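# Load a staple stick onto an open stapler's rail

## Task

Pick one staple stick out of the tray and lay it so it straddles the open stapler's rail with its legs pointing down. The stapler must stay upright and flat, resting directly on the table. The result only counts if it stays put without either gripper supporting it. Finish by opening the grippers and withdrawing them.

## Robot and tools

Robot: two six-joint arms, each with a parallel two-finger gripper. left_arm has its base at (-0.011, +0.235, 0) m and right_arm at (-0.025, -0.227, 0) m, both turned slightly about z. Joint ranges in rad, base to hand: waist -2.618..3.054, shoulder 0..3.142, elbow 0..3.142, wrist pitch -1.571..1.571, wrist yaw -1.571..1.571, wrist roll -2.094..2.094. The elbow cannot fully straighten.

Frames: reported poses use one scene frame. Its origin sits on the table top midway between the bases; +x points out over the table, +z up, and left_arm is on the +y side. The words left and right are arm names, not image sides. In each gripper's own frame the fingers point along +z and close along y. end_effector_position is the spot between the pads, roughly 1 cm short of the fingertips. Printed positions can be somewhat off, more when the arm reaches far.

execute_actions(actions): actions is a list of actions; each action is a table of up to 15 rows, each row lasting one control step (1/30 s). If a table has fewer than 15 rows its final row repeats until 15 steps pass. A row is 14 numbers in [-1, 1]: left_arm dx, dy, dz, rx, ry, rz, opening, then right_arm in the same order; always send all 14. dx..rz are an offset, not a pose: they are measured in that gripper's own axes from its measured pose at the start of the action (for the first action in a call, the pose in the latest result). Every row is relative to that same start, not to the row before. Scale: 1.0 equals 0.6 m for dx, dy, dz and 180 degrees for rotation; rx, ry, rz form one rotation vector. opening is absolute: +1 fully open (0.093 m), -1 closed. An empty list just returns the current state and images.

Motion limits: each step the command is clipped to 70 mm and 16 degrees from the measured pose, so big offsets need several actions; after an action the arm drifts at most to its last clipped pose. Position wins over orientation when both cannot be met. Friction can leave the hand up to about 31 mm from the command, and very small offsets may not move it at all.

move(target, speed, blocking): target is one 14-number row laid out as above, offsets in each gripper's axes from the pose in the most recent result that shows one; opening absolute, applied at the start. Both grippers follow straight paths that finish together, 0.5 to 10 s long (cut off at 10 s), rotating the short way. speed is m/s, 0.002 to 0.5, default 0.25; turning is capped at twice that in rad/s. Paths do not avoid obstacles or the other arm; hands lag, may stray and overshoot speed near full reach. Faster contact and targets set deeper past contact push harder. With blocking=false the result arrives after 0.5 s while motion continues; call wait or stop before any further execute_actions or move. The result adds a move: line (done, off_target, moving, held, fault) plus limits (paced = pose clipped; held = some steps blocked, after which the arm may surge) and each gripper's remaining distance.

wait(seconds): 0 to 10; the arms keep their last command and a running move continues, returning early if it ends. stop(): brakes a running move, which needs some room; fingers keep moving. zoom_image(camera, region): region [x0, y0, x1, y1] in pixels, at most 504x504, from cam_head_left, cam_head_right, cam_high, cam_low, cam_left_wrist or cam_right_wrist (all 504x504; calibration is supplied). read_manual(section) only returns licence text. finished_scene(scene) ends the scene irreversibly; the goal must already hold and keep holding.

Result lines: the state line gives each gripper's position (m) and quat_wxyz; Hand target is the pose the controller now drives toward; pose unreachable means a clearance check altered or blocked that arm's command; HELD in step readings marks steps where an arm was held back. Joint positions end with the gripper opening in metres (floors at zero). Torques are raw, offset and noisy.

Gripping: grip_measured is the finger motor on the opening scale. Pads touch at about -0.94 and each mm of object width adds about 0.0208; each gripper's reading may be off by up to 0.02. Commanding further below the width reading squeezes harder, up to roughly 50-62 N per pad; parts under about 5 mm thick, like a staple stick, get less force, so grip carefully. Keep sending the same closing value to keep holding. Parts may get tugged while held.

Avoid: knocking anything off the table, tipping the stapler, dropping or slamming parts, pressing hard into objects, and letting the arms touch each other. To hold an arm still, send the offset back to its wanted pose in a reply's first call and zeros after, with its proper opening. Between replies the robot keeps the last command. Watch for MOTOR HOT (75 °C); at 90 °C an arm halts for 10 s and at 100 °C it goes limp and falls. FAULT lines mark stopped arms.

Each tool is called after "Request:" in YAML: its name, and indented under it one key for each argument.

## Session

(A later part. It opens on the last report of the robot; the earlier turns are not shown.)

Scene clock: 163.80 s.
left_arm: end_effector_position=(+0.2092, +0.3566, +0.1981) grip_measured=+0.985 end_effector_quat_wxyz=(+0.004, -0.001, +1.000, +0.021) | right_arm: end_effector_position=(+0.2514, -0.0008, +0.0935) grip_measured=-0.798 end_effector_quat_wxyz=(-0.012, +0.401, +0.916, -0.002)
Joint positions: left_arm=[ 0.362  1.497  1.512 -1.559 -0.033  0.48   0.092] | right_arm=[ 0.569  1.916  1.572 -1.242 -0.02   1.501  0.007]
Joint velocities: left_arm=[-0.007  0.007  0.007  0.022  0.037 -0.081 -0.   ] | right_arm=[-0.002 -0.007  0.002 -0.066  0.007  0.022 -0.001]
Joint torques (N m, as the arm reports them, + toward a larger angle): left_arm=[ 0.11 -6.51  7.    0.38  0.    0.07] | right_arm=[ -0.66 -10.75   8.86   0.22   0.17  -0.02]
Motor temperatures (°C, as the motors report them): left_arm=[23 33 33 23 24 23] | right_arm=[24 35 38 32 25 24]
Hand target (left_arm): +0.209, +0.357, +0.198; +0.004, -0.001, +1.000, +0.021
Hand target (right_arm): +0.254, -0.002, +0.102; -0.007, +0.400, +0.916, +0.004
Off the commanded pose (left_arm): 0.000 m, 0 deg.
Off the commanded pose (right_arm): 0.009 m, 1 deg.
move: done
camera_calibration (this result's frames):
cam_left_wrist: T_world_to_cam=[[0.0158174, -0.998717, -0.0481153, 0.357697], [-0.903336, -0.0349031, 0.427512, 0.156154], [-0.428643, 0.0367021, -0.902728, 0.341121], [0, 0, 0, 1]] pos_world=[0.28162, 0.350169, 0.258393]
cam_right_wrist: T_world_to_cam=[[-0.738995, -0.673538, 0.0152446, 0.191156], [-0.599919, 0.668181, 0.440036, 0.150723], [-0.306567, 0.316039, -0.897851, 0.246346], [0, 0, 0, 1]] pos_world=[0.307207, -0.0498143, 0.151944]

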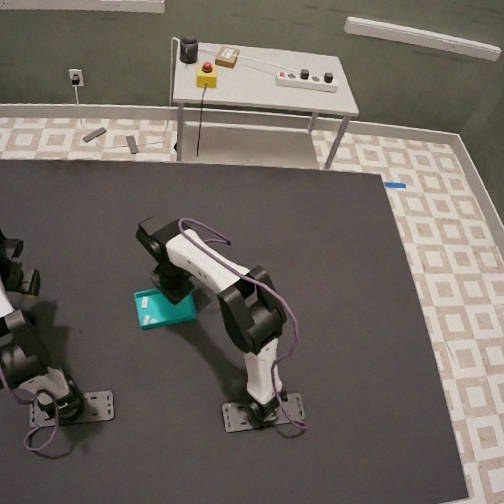

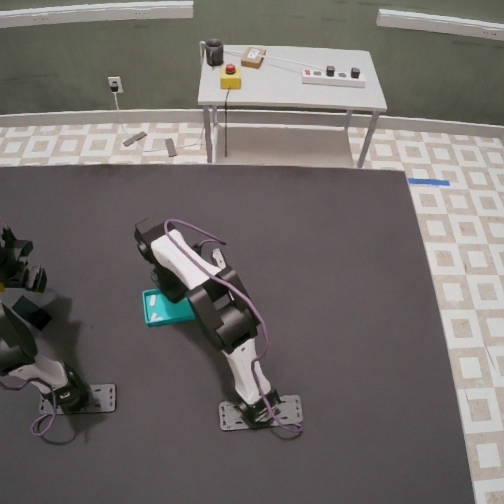

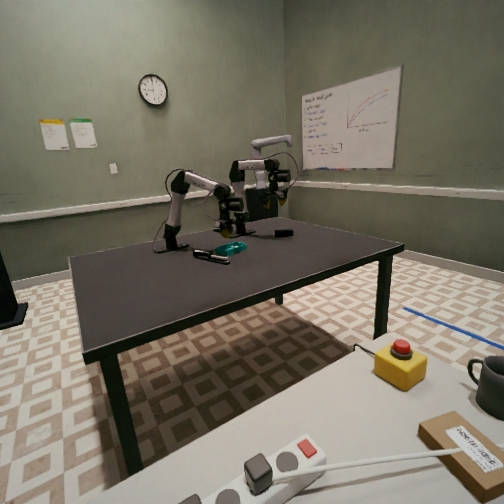

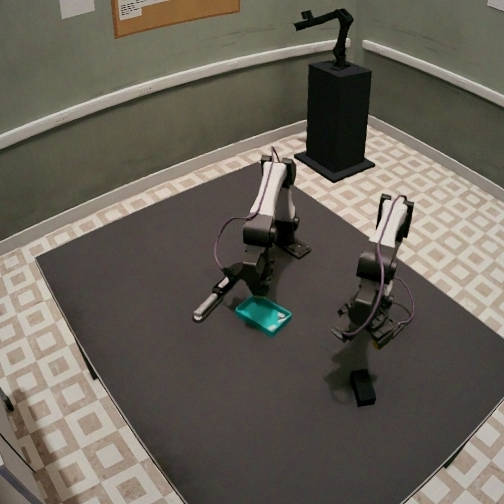

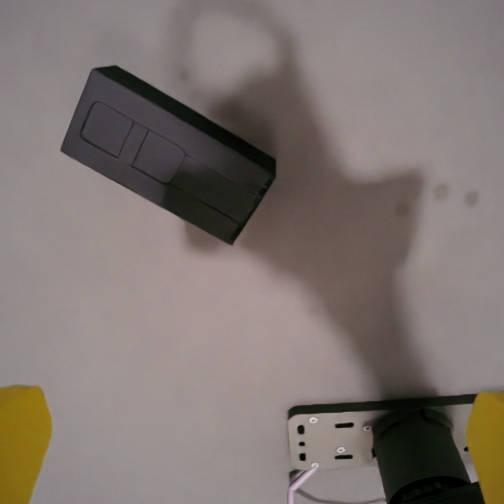

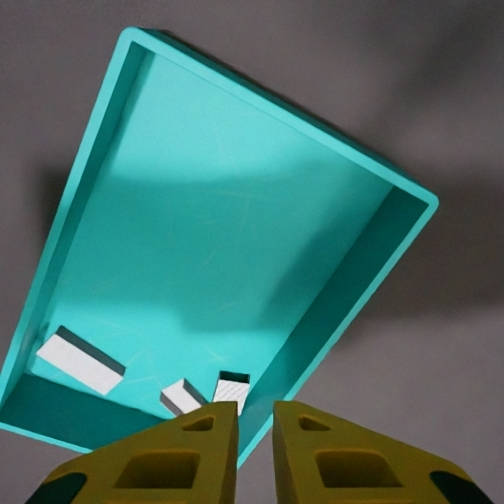

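Request:
move:
  target: [0,0,0,0,0,0,1,0.07,0.126,0.05,0,0,-0.317,-0.95]
  speed: 0.1

Scene clock: 191.80 s.
left_arm: end_effector_position=(+0.2092, +0.3566, +0.1981) grip_measured=+0.985 end_effector_quat_wxyz=(+0.004, -0.001, +1.000, +0.021) | right_arm: end_effector_position=(+0.2803, +0.0781, +0.0673) grip_measured=-0.948 end_effector_quat_wxyz=(-0.005, -0.076, +0.997, +0.009)
Joint positions: left_arm=[ 0.362  1.497  1.512 -1.559 -0.033  0.48   0.092] | right_arm=[ 0.67   2.215  1.915 -1.268 -0.02   0.625  0.   ]
Joint velocities: left_arm=[-0.007  0.012 -0.007 -0.051 -0.007  0.095  0.   ] | right_arm=[ 0.002  0.002  0.007  0.022 -0.022  0.007  0.   ]
Joint torques (N m, as the arm reports them, + toward a larger angle): left_arm=[ 0.13 -6.48  7.17  0.34  0.02  0.04] | right_arm=[  0.17 -11.19   9.28   0.32   0.11  -0.06]
Motor temperatures (°C, as the motors report them): left_arm=[23 33 33 23 24 23] | right_arm=[24 40 41 31 25 24]
Hand target (left_arm): +0.209, +0.357, +0.198; +0.004, -0.001, +1.000, +0.021
Hand target (right_arm): +0.278, +0.081, +0.064; -0.012, -0.085, +0.996, +0.005
Off the commanded pose (left_arm): 0.000 m, 0 deg.
Off the commanded pose (right_arm): 0.006 m, 1 deg.
move: done
camera_calibration (this result's frames):
cam_left_wrist: T_world_to_cam=[[0.0158174, -0.998717, -0.0481153, 0.357697], [-0.903336, -0.0349031, 0.427512, 0.156154], [-0.428643, 0.0367021, -0.902728, 0.341121], [0, 0, 0, 1]] pos_world=[0.28162, 0.350169, 0.258393]
cam_right_wrist: T_world_to_cam=[[0.144278, -0.989398, -0.016568, 0.0452679], [-0.892545, -0.137347, 0.429534, 0.272476], [-0.427256, -0.0471847, -0.902899, 0.269289], [0, 0, 0, 1]] pos_world=[0.351721, 0.0949181, 0.126853]

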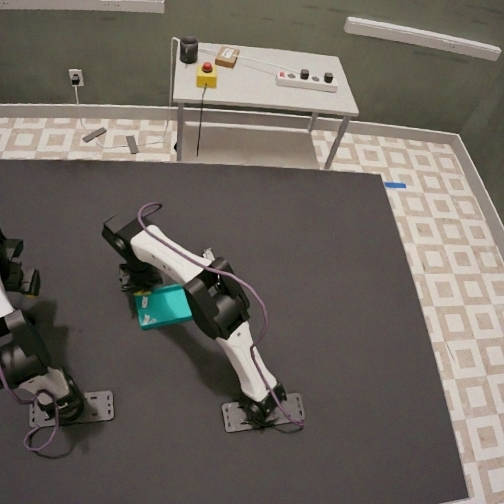

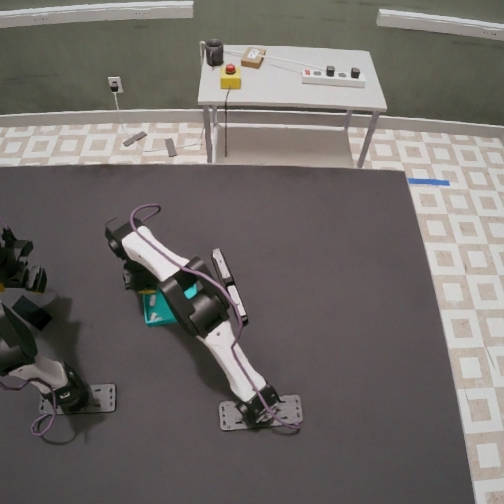

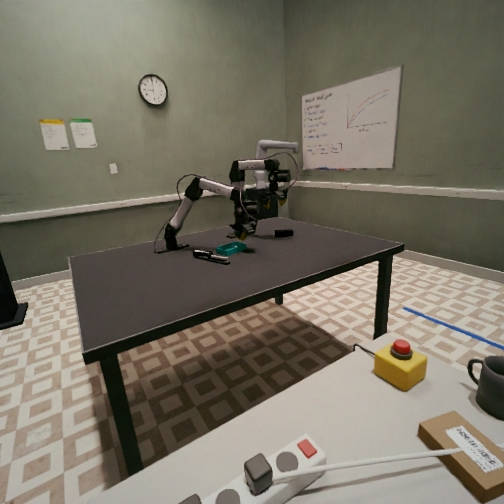

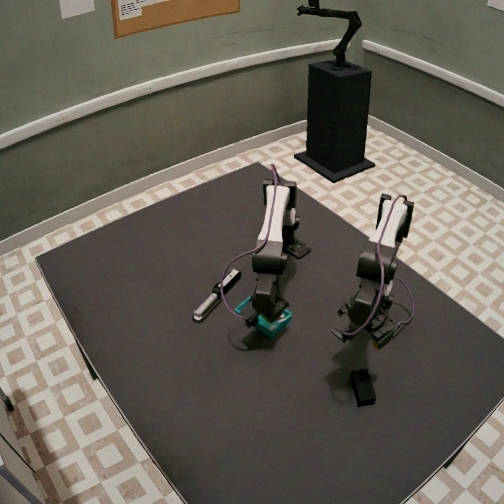

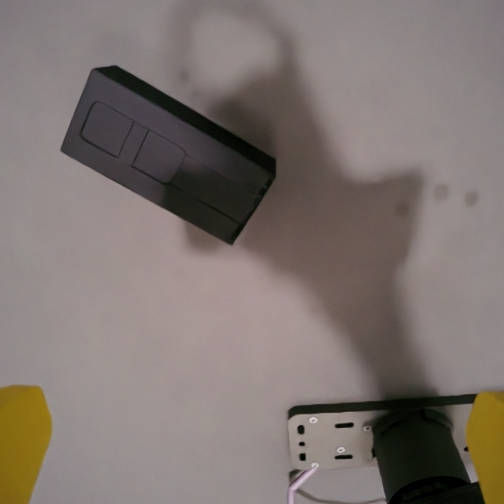

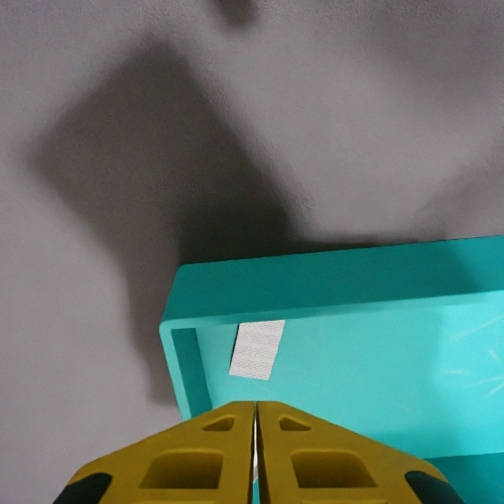

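Request:
move:
  target: [0,0,0,0,0,0,1,0.04,-0.006,0.055,0,0,0,-0.95]
  speed: 0.05

Scene clock: 203.97 s.
left_arm: end_effector_position=(+0.2092, +0.3566, +0.1981) grip_measured=+0.985 end_effector_quat_wxyz=(+0.004, -0.001, +1.000, +0.021) | right_arm: end_effector_position=(+0.2605, +0.0714, +0.0336) grip_measured=-0.948 end_effector_quat_wxyz=(-0.008, -0.077, +0.997, +0.006)
Joint positions: left_arm=[ 0.362  1.497  1.512 -1.559 -0.033  0.48   0.092] | right_arm=[ 0.692  2.163  1.697 -1.108 -0.02   0.646  0.   ]
Joint velocities: left_arm=[-0.002 -0.012 -0.007 -0.051 -0.037  0.037 -0.   ] | right_arm=[-0.007  0.007 -0.012  0.037 -0.007  0.081  0.   ]
Joint torques (N m, as the arm reports them, + toward a larger angle): left_arm=[ 0.17 -6.49  7.1   0.36 -0.02  0.05] | right_arm=[  0.27 -13.39   5.36   0.51   0.14   0.1 ]
Motor temperatures (°C, as the motors report them): left_arm=[23 33 33 23 24 23] | right_arm=[24 42 42 30 25 24]
Hand target (left_arm): +0.209, +0.357, +0.198; +0.004, -0.001, +1.000, +0.021
Hand target (right_arm): +0.257, +0.072, +0.034; -0.006, -0.076, +0.997, +0.009
Off the commanded pose (left_arm): 0.000 m, 0 deg.
Off the commanded pose (right_arm): 0.004 m, 0 deg.
move: done
camera_calibration (this result's frames):
cam_left_wrist: T_world_to_cam=[[0.0158174, -0.998717, -0.0481153, 0.357697], [-0.903336, -0.0349031, 0.427512, 0.156154], [-0.428643, 0.0367021, -0.902728, 0.341121], [0, 0, 0, 1]] pos_world=[0.28162, 0.350169, 0.258393]
cam_right_wrist: T_world_to_cam=[[0.145718, -0.989251, -0.0121946, 0.0404162], [-0.890118, -0.136476, 0.434816, 0.267505], [-0.431806, -0.0525058, -0.900437, 0.231518], [0, 0, 0, 1]] pos_world=[0.332192, 0.0886457, 0.0926447]

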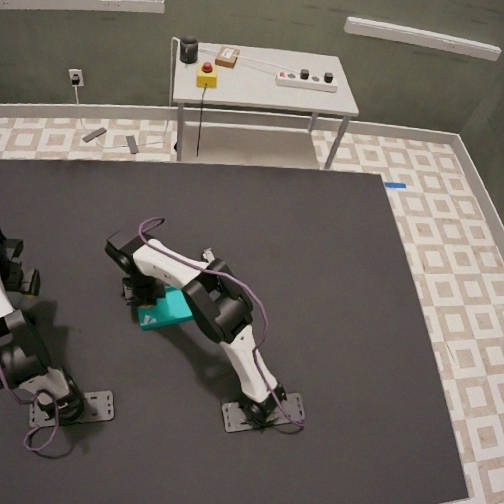

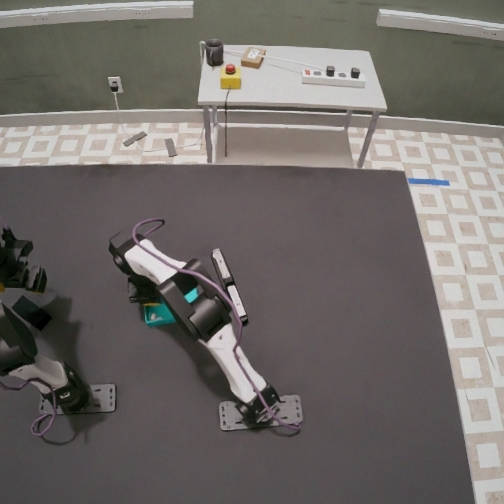

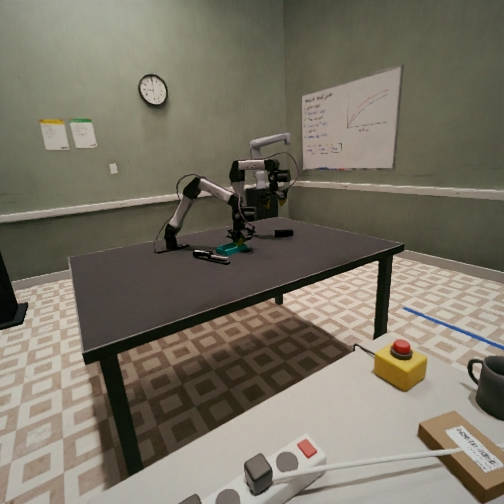

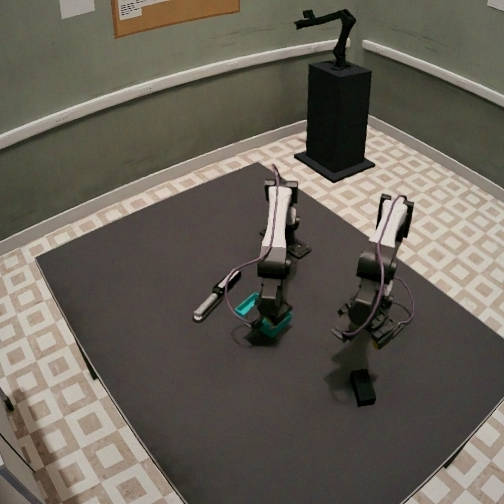

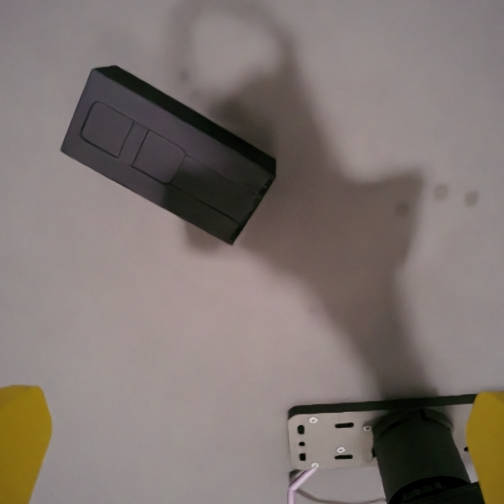

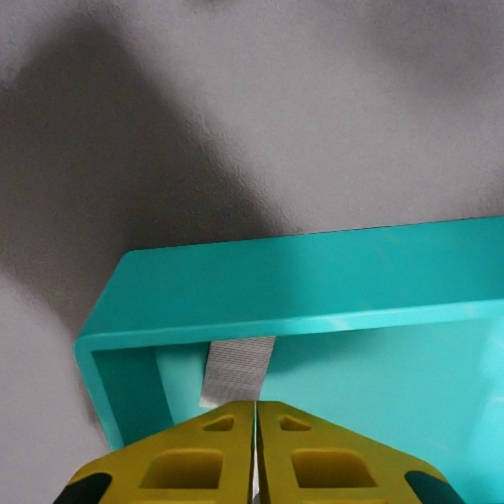

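Request:
move:
  target: [0,0,0,0,0,0,1,-0.005,0.012,0.04,0,0,0,-0.95]
  speed: 0.03

Request:
move:
  target: [0,0,0,0,0,0,1,0.01,-0.075,0.02,0,0,0,-0.95]
  speed: 0.02

Scene clock: 210.20 s.
left_arm: end_effector_position=(+0.2092, +0.3566, +0.1981) grip_measured=+0.985 end_effector_quat_wxyz=(+0.004, -0.001, +1.000, +0.021) | right_arm: end_effector_position=(+0.2653, +0.0764, +0.0312) grip_measured=-0.948 end_effector_quat_wxyz=(+0.001, -0.077, +0.997, +0.015)
Joint positions: left_arm=[ 0.362  1.497  1.512 -1.559 -0.033  0.48   0.092] | right_arm=[ 0.692  2.17   1.697 -1.078 -0.02   0.646  0.   ]
Joint velocities: left_arm=[-0.002 -0.012 -0.012 -0.022 -0.007 -0.037  0.001] | right_arm=[ 0.012  0.002  0.002  0.007  0.037 -0.022  0.   ]
Joint torques (N m, as the arm reports them, + toward a larger angle): left_arm=[ 0.13 -6.37  7.09  0.36  0.02  0.05] | right_arm=[ 0.35 -9.21  5.42  0.72  0.11  0.13]
Motor temperatures (°C, as the motors report them): left_arm=[23 33 33 23 24 23] | right_arm=[24 44 41 30 25 24]
Hand target (left_arm): +0.209, +0.357, +0.198; +0.004, -0.001, +1.000, +0.021
Hand target (right_arm): +0.261, +0.079, +0.010; -0.008, -0.077, +0.997, +0.006
Off the commanded pose (left_arm): 0.000 m, 0 deg.
Off the commanded pose (right_arm): 0.022 m, 1 deg.
move: off_target (right_arm)
camera_calibration (this result's frames):
cam_left_wrist: T_world_to_cam=[[0.0158174, -0.998717, -0.0481153, 0.357697], [-0.903336, -0.0349031, 0.427512, 0.156154], [-0.428643, 0.0367021, -0.902728, 0.341121], [0, 0, 0, 1]] pos_world=[0.28162, 0.350169, 0.258393]
cam_right_wrist: T_world_to_cam=[[0.146059, -0.9889, -0.0272545, 0.0449896], [-0.89748, -0.144046, 0.41687, 0.276644], [-0.416168, -0.0364272, -0.908558, 0.226644], [0, 0, 0, 1]] pos_world=[0.336034, 0.0925956, 0.0918208]

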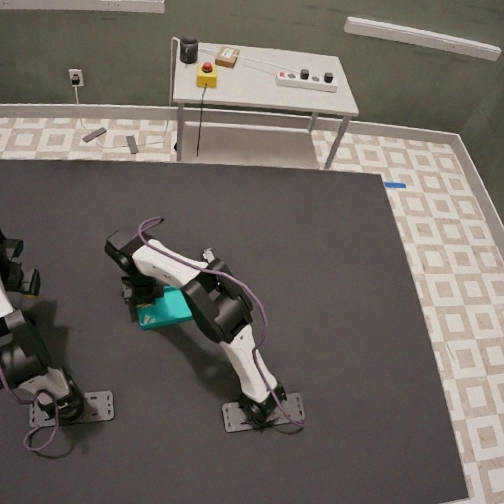

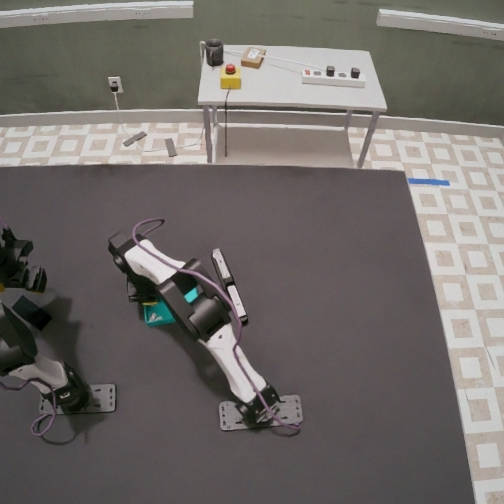

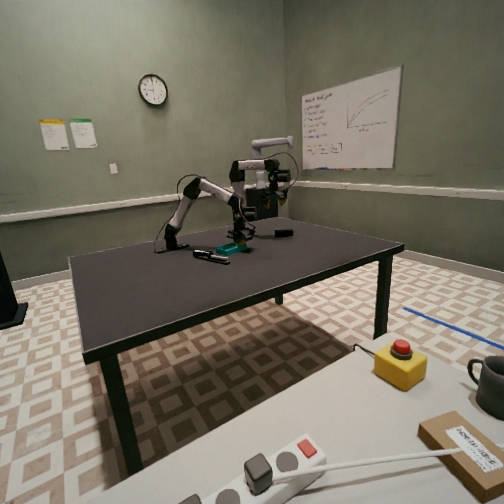

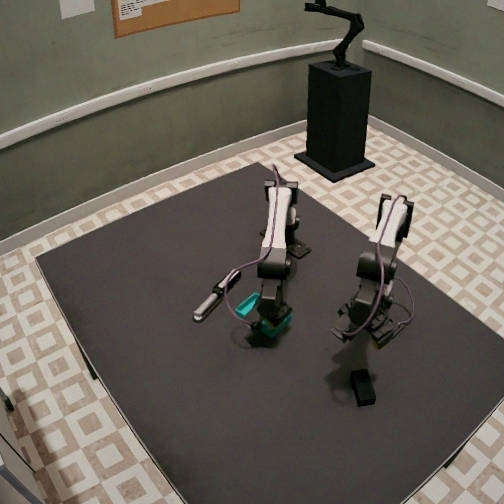

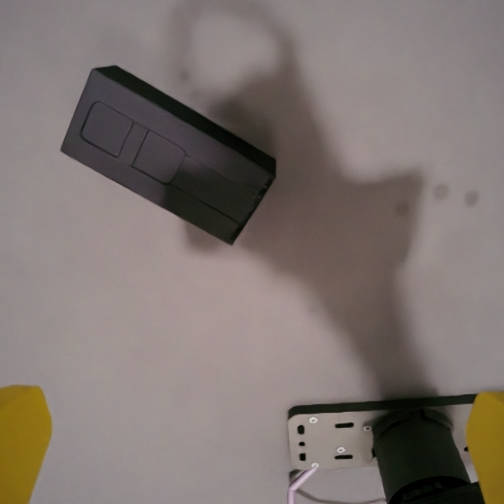

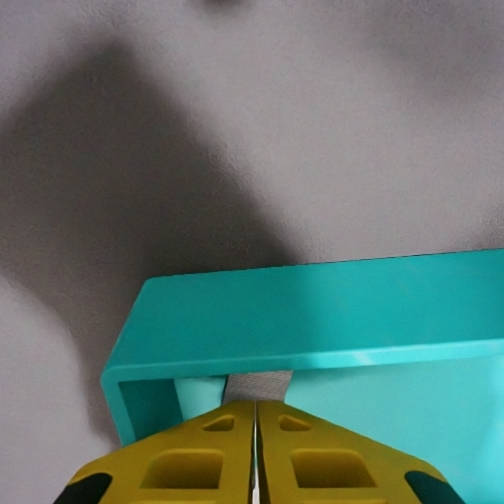

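Scene clock: 212.77 s.
left_arm: end_effector_position=(+0.2092, +0.3566, +0.1981) grip_measured=+0.985 end_effector_quat_wxyz=(+0.004, -0.001, +1.000, +0.021) | right_arm: end_effector_position=(+0.2682, +0.0386, +0.0220) grip_measured=-0.948 end_effector_quat_wxyz=(+0.006, -0.077, +0.997, +0.018)
Joint positions: left_arm=[ 0.362  1.497  1.512 -1.559 -0.033  0.48   0.092] | right_arm=[ 0.62   2.078  1.515 -0.976 -0.02   0.574  0.   ]
Joint velocities: left_arm=[ 0.007 -0.002  0.007 -0.051 -0.022 -0.11   0.001] | right_arm=[ 0.007  0.017 -0.017 -0.022  0.007 -0.037  0.   ]
Joint torques (N m, as the arm reports them, + toward a larger angle): left_arm=[ 0.11 -6.48  7.12  0.37  0.01  0.05] | right_arm=[ -0.98 -11.77   4.63   0.52   0.16  -0.1 ]
Motor temperatures (°C, as the motors report them): left_arm=[23 33 33 23 24 23] | right_arm=[24 44 41 30 25 24]
Hand target (left_arm): +0.209, +0.357, +0.198; +0.004, -0.001, +1.000, +0.021
Hand target (right_arm): +0.266, +0.032, +0.018; +0.001, -0.077, +0.997, +0.014
Off the commanded pose (left_arm): 0.000 m, 0 deg.
Off the commanded pose (right_arm): 0.008 m, 1 deg.
move: done
camera_calibration (this result's frames):
cam_left_wrist: T_world_to_cam=[[0.0158174, -0.998717, -0.0481153, 0.357697], [-0.903336, -0.0349031, 0.427512, 0.156154], [-0.428643, 0.0367021, -0.902728, 0.341121], [0, 0, 0, 1]] pos_world=[0.28162, 0.350169, 0.258393]
cam_right_wrist: T_world_to_cam=[[0.145937, -0.988759, -0.0325237, 0.00702731], [-0.901573, -0.146459, 0.407083, 0.279054], [-0.407271, -0.030086, -0.912812, 0.215515], [0, 0, 0, 1]] pos_world=[0.338335, 0.0543022, 0.0833554]

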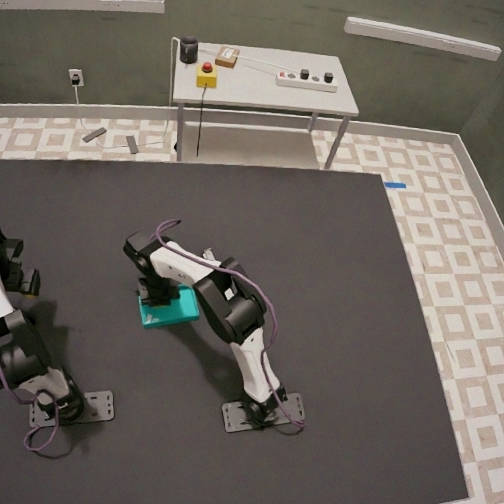

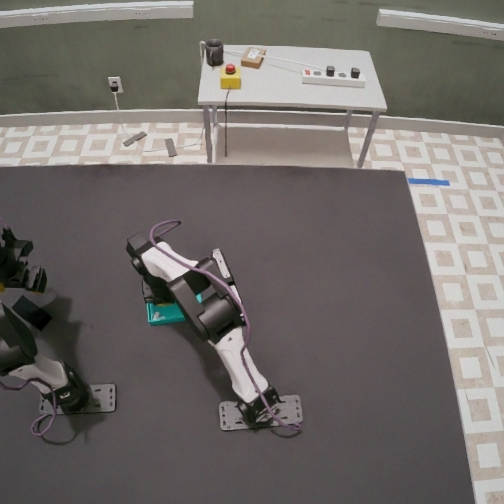

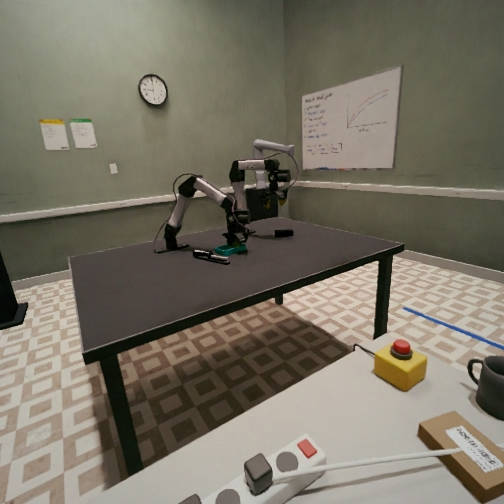

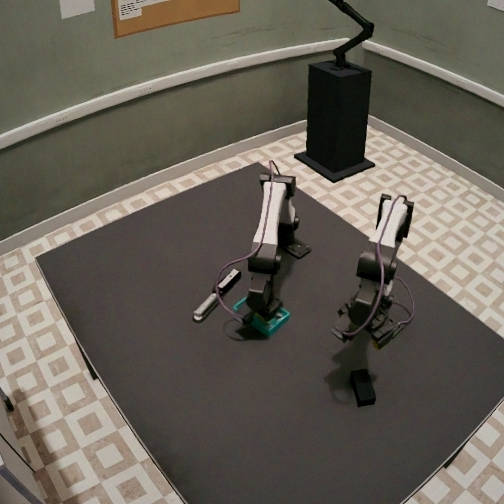

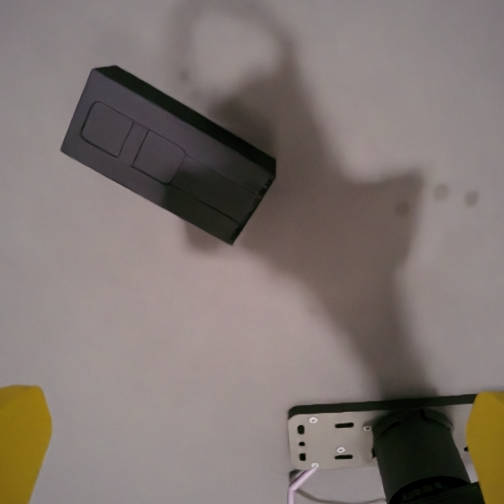

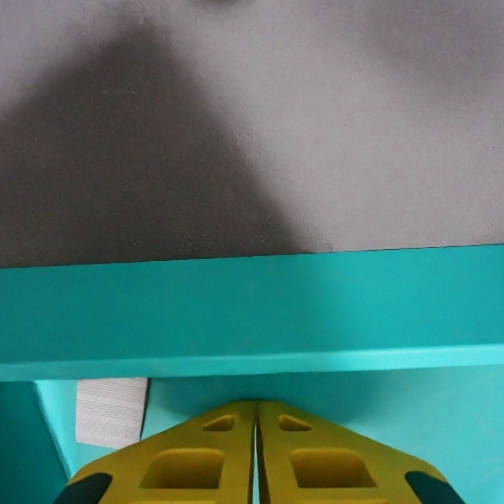

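Request:
move:
  target: [0,0,0,0,0,0,1,0,0,-0.06,0,0,0,-0.95]
  speed: 0.08

Request:
move:
  target: [0,0,0,0,0,0,1,0.005,0.058,0,-0.122,0,0,-0.56]
  speed: 0.08

Scene clock: 247.10 s.
left_arm: end_effector_position=(+0.2092, +0.3566, +0.1981) grip_measured=+0.985 end_effector_quat_wxyz=(+0.004, -0.001, +1.000, +0.021) | right_arm: end_effector_position=(+0.2660, +0.0366, +0.0519) grip_measured=-0.948 end_effector_quat_wxyz=(+0.003, -0.077, +0.997, +0.015)
Joint positions: left_arm=[ 0.362  1.497  1.512 -1.559 -0.033  0.48   0.092] | right_arm=[ 0.62   2.043  1.585 -1.09  -0.02   0.573  0.   ]
Joint velocities: left_arm=[-0.007  0.007  0.007  0.007 -0.022  0.022  0.001] | right_arm=[-0.017  0.002 -0.002 -0.066  0.007 -0.051  0.   ]
Joint torques (N m, as the arm reports them, + toward a larger angle): left_arm=[ 0.02 -6.39  7.06  0.37 -0.01  0.04] | right_arm=[ -0.48 -11.55   8.77   0.35   0.12   0.01]
Motor temperatures (°C, as the motors report them): left_arm=[23 33 33 23 24 23] | right_arm=[24 49 38 30 25 24]
Hand target (left_arm): +0.209, +0.357, +0.198; +0.004, -0.001, +1.000, +0.021
Hand target (right_arm): +0.268, +0.037, +0.058; +0.006, -0.077, +0.997, +0.018
Off the commanded pose (left_arm): 0.000 m, 0 deg.
Off the commanded pose (right_arm): 0.006 m, 0 deg.
move: done
camera_calibration (this result's frames):
cam_left_wrist: T_world_to_cam=[[0.0158174, -0.998717, -0.0481153, 0.357697], [-0.903336, -0.0349031, 0.427512, 0.156154], [-0.428643, 0.0367021, -0.902728, 0.341121], [0, 0, 0, 1]] pos_world=[0.28162, 0.350169, 0.258393]
cam_right_wrist: T_world_to_cam=[[0.146887, -0.988753, -0.0281209, 0.00587131], [-0.898967, -0.145301, 0.413215, 0.263477], [-0.412654, -0.0354162, -0.910199, 0.243397], [0, 0, 0, 1]] pos_world=[0.336433, 0.0527089, 0.112832]

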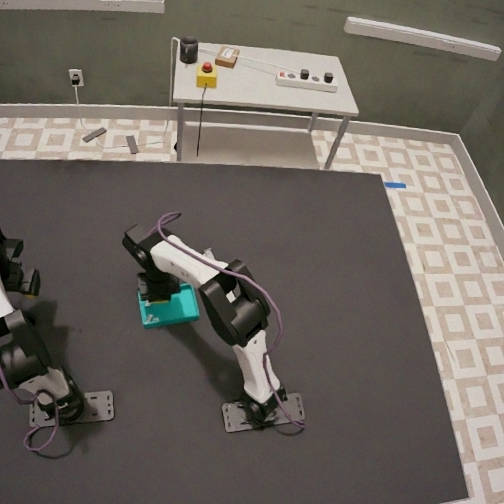

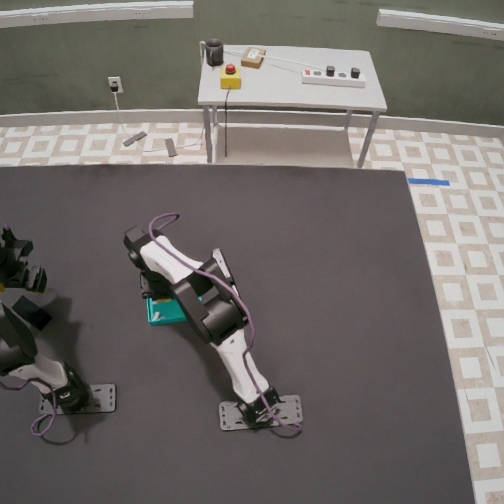

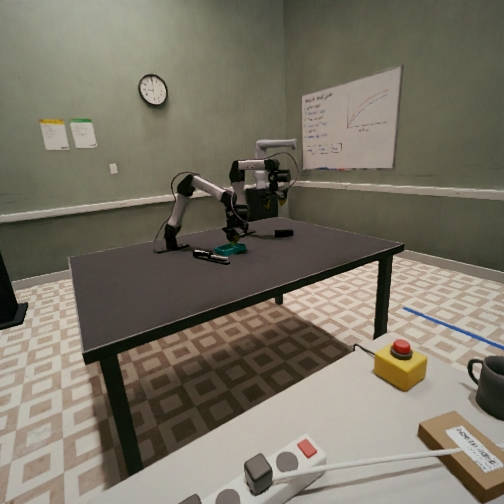

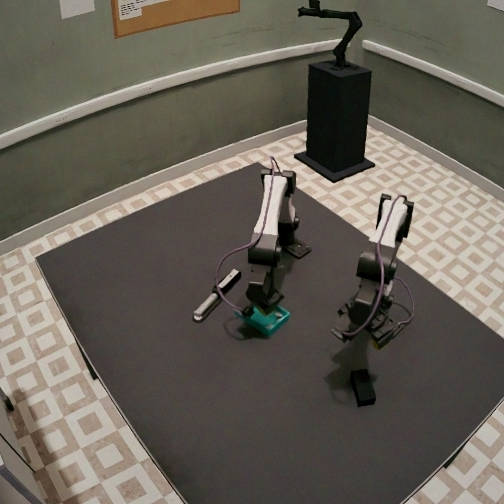

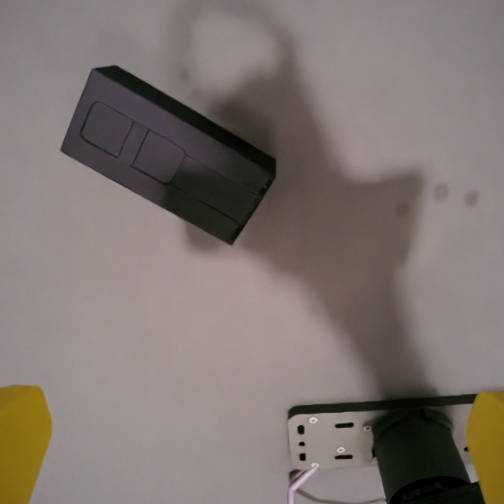

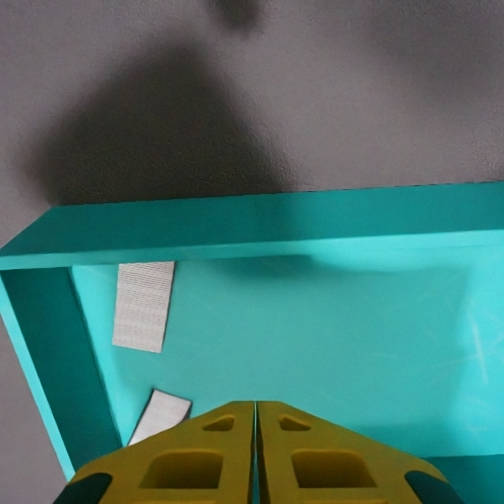

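Scene clock: 249.93 s.
left_arm: end_effector_position=(+0.2092, +0.3566, +0.1981) grip_measured=+0.985 end_effector_quat_wxyz=(+0.004, -0.001, +1.000, +0.021) | right_arm: end_effector_position=(+0.2595, +0.0735, +0.0524) grip_measured=-0.562 end_effector_quat_wxyz=(-0.009, -0.076, +0.977, +0.198)
Joint positions: left_arm=[ 0.362  1.497  1.512 -1.559 -0.033  0.48   0.092] | right_arm=[ 0.57   1.957  1.401 -0.798 -0.337  0.56   0.018]
Joint velocities: left_arm=[-0.002 -0.017 -0.002  0.007 -0.007 -0.051  0.001] | right_arm=[-0.012  0.002  0.007 -0.051 -0.051 -0.022 -0.   ]
Joint torques (N m, as the arm reports them, + toward a larger angle): left_arm=[ 0.07 -6.36  7.09  0.36  0.02  0.06] | right_arm=[ -1.   -11.81   5.62   0.86  -0.13  -0.05]
Motor temperatures (°C, as the motors report them): left_arm=[23 33 33 23 24 23] | right_arm=[24 49 38 30 25 24]
Hand target (left_arm): +0.209, +0.357, +0.198; +0.004, -0.001, +1.000, +0.021
Hand target (right_arm): +0.258, +0.071, +0.053; -0.010, -0.076, +0.976, +0.204
Off the commanded pose (left_arm): 0.000 m, 0 deg.
Off the commanded pose (right_arm): 0.004 m, 1 deg.
move: done
camera_calibration (this result's frames):
cam_left_wrist: T_world_to_cam=[[0.0158174, -0.998717, -0.0481153, 0.357697], [-0.903336, -0.0349031, 0.427512, 0.156154], [-0.428643, 0.0367021, -0.902728, 0.341121], [0, 0, 0, 1]] pos_world=[0.28162, 0.350169, 0.258393]
cam_right_wrist: T_world_to_cam=[[0.137454, -0.911837, -0.386858, 0.0589733], [-0.877144, -0.29349, 0.380108, 0.269826], [-0.460136, 0.287083, -0.840154, 0.227432], [0, 0, 0, 1]] pos_world=[0.33322, 0.0676735, 0.111329]

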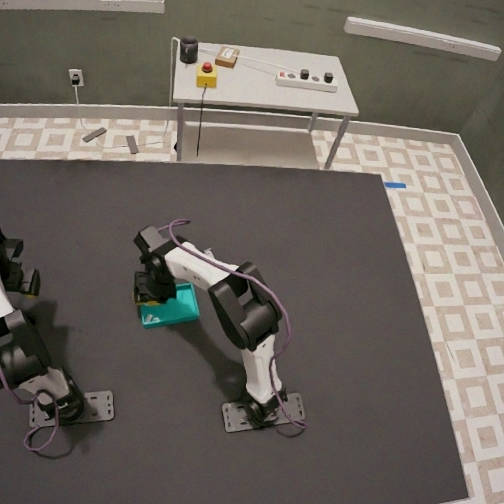

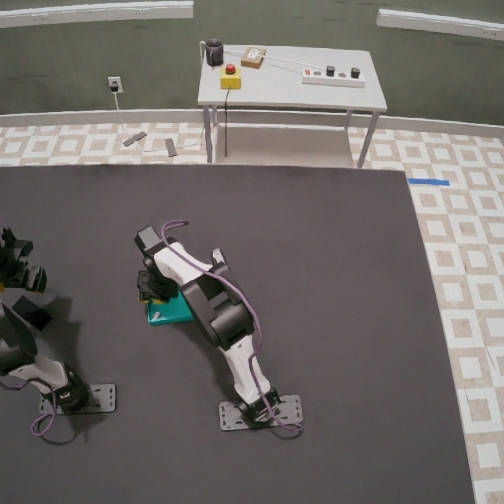

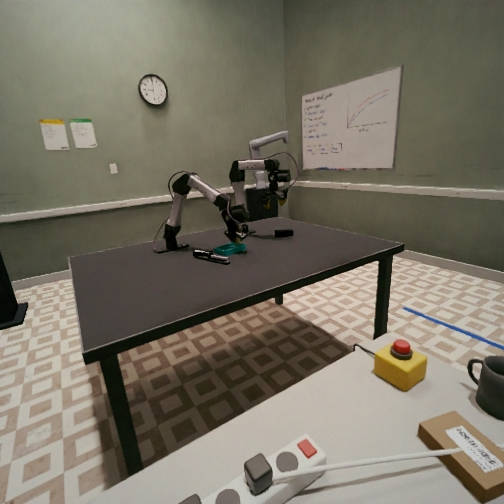

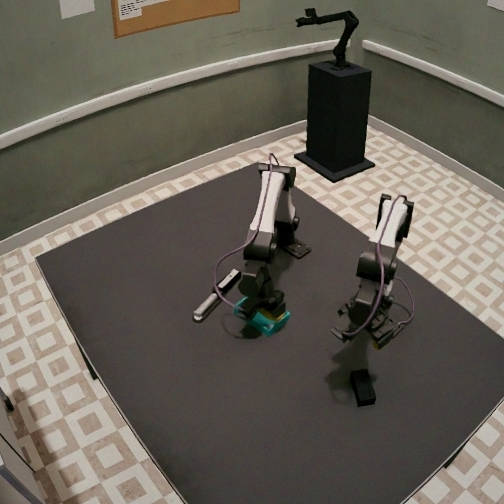

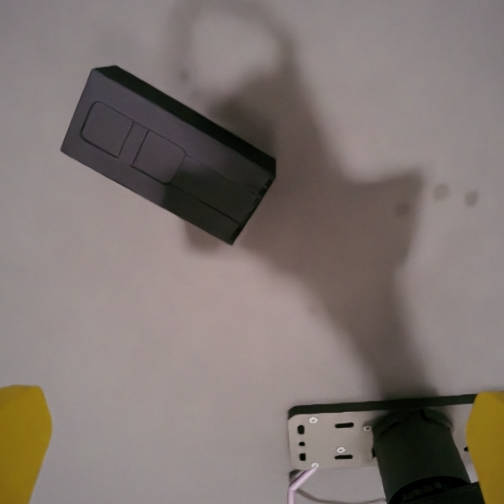

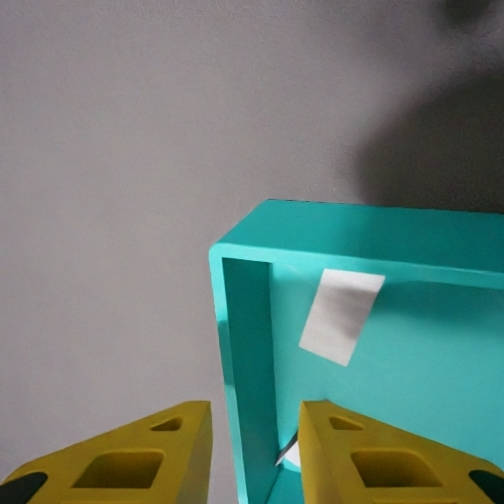

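Request:
move:
  target: [0,0,0,0,0,0,1,0,-0.036,0,0,0,0.09,-0.54]
  speed: 0.05

Scene clock: 270.90 s.
left_arm: end_effector_position=(+0.2092, +0.3566, +0.1981) grip_measured=+0.985 end_effector_quat_wxyz=(+0.004, -0.001, +1.000, +0.021) | right_arm: end_effector_position=(+0.2636, +0.0571, +0.0421) grip_measured=-0.542 end_effector_quat_wxyz=(-0.038, +0.055, +0.980, +0.189)
Joint positions: left_arm=[ 0.362  1.497  1.512 -1.559 -0.033  0.48   0.092] | right_arm=[ 0.531  1.957  1.362 -0.784 -0.339  0.783  0.019]
Joint velocities: left_arm=[-0.007 -0.002  0.012  0.007 -0.022 -0.007 -0.001] | right_arm=[ 0.002 -0.022  0.022  0.007 -0.066 -0.007  0.001]
Joint torques (N m, as the arm reports them, + toward a larger angle): left_arm=[ 0.13 -6.47  7.15  0.37  0.02  0.06] | right_arm=[ -1.03 -11.95   5.46   0.89  -0.14   0.05]
Motor temperatures (°C, as the motors report them): left_arm=[23 33 34 23 24 23] | right_arm=[24 50 38 30 25 24]
Hand target (left_arm): +0.209, +0.357, +0.198; +0.004, -0.001, +1.000, +0.021
Hand target (right_arm): +0.263, +0.054, +0.044; -0.037, +0.063, +0.978, +0.194
Off the commanded pose (left_arm): 0.000 m, 0 deg.
Off the commanded pose (right_arm): 0.004 m, 1 deg.
move: done
camera_calibration (this result's frames):
cam_left_wrist: T_world_to_cam=[[0.0158174, -0.998717, -0.0481153, 0.357697], [-0.903336, -0.0349031, 0.427512, 0.156154], [-0.428643, 0.0367021, -0.902728, 0.341121], [0, 0, 0, 1]] pos_world=[0.28162, 0.350169, 0.258393]
cam_right_wrist: T_world_to_cam=[[-0.128242, -0.922589, -0.363847, 0.109098], [-0.875921, -0.0666871, 0.477824, 0.255166], [-0.465099, 0.379978, -0.799562, 0.219616], [0, 0, 0, 1]] pos_world=[0.339639, 0.0342195, 0.0933672]

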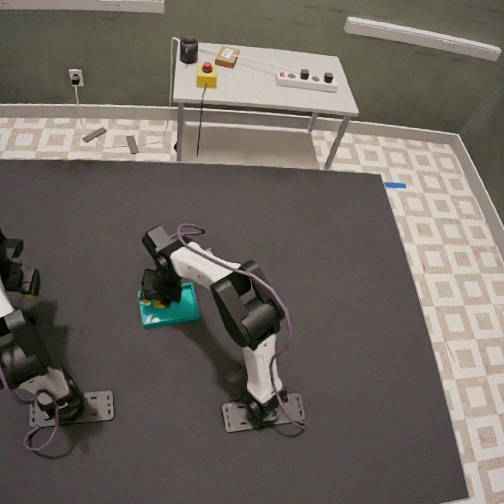

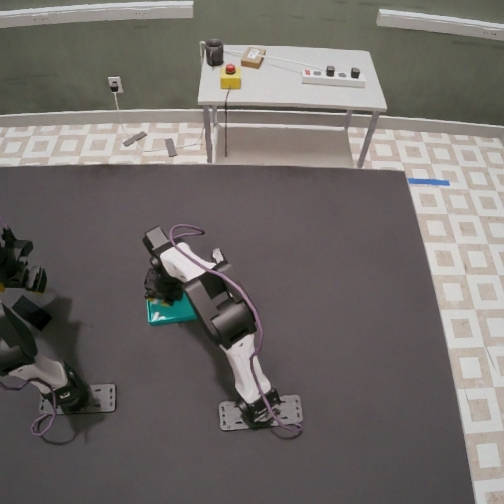

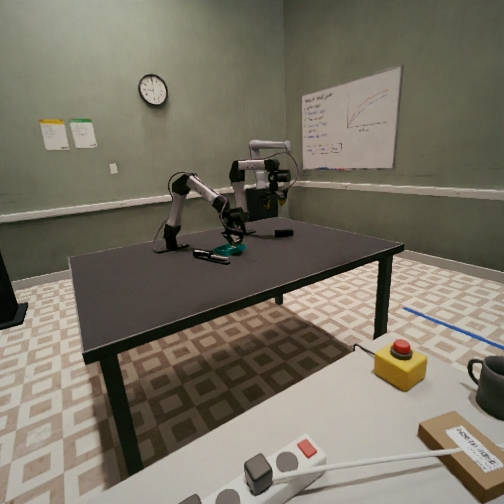

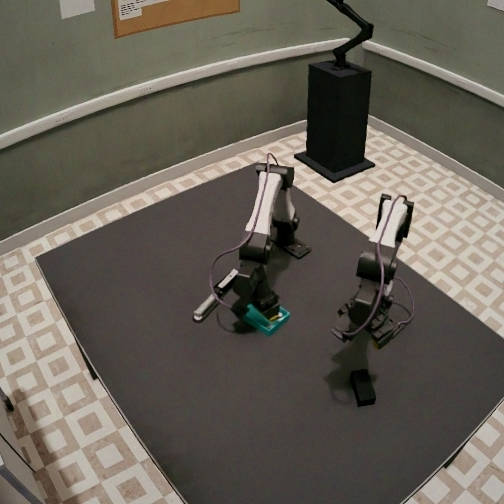

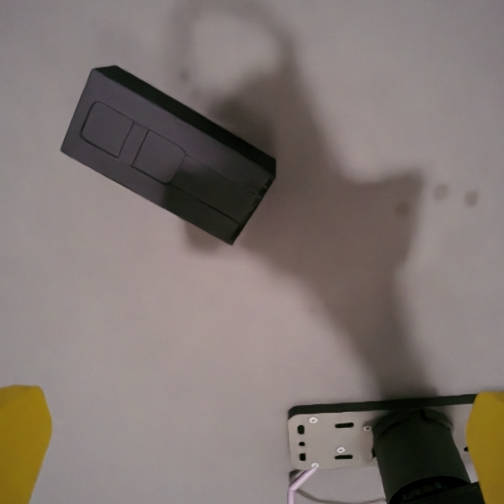

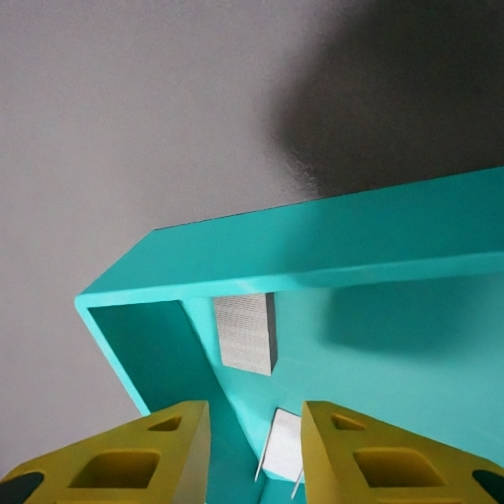

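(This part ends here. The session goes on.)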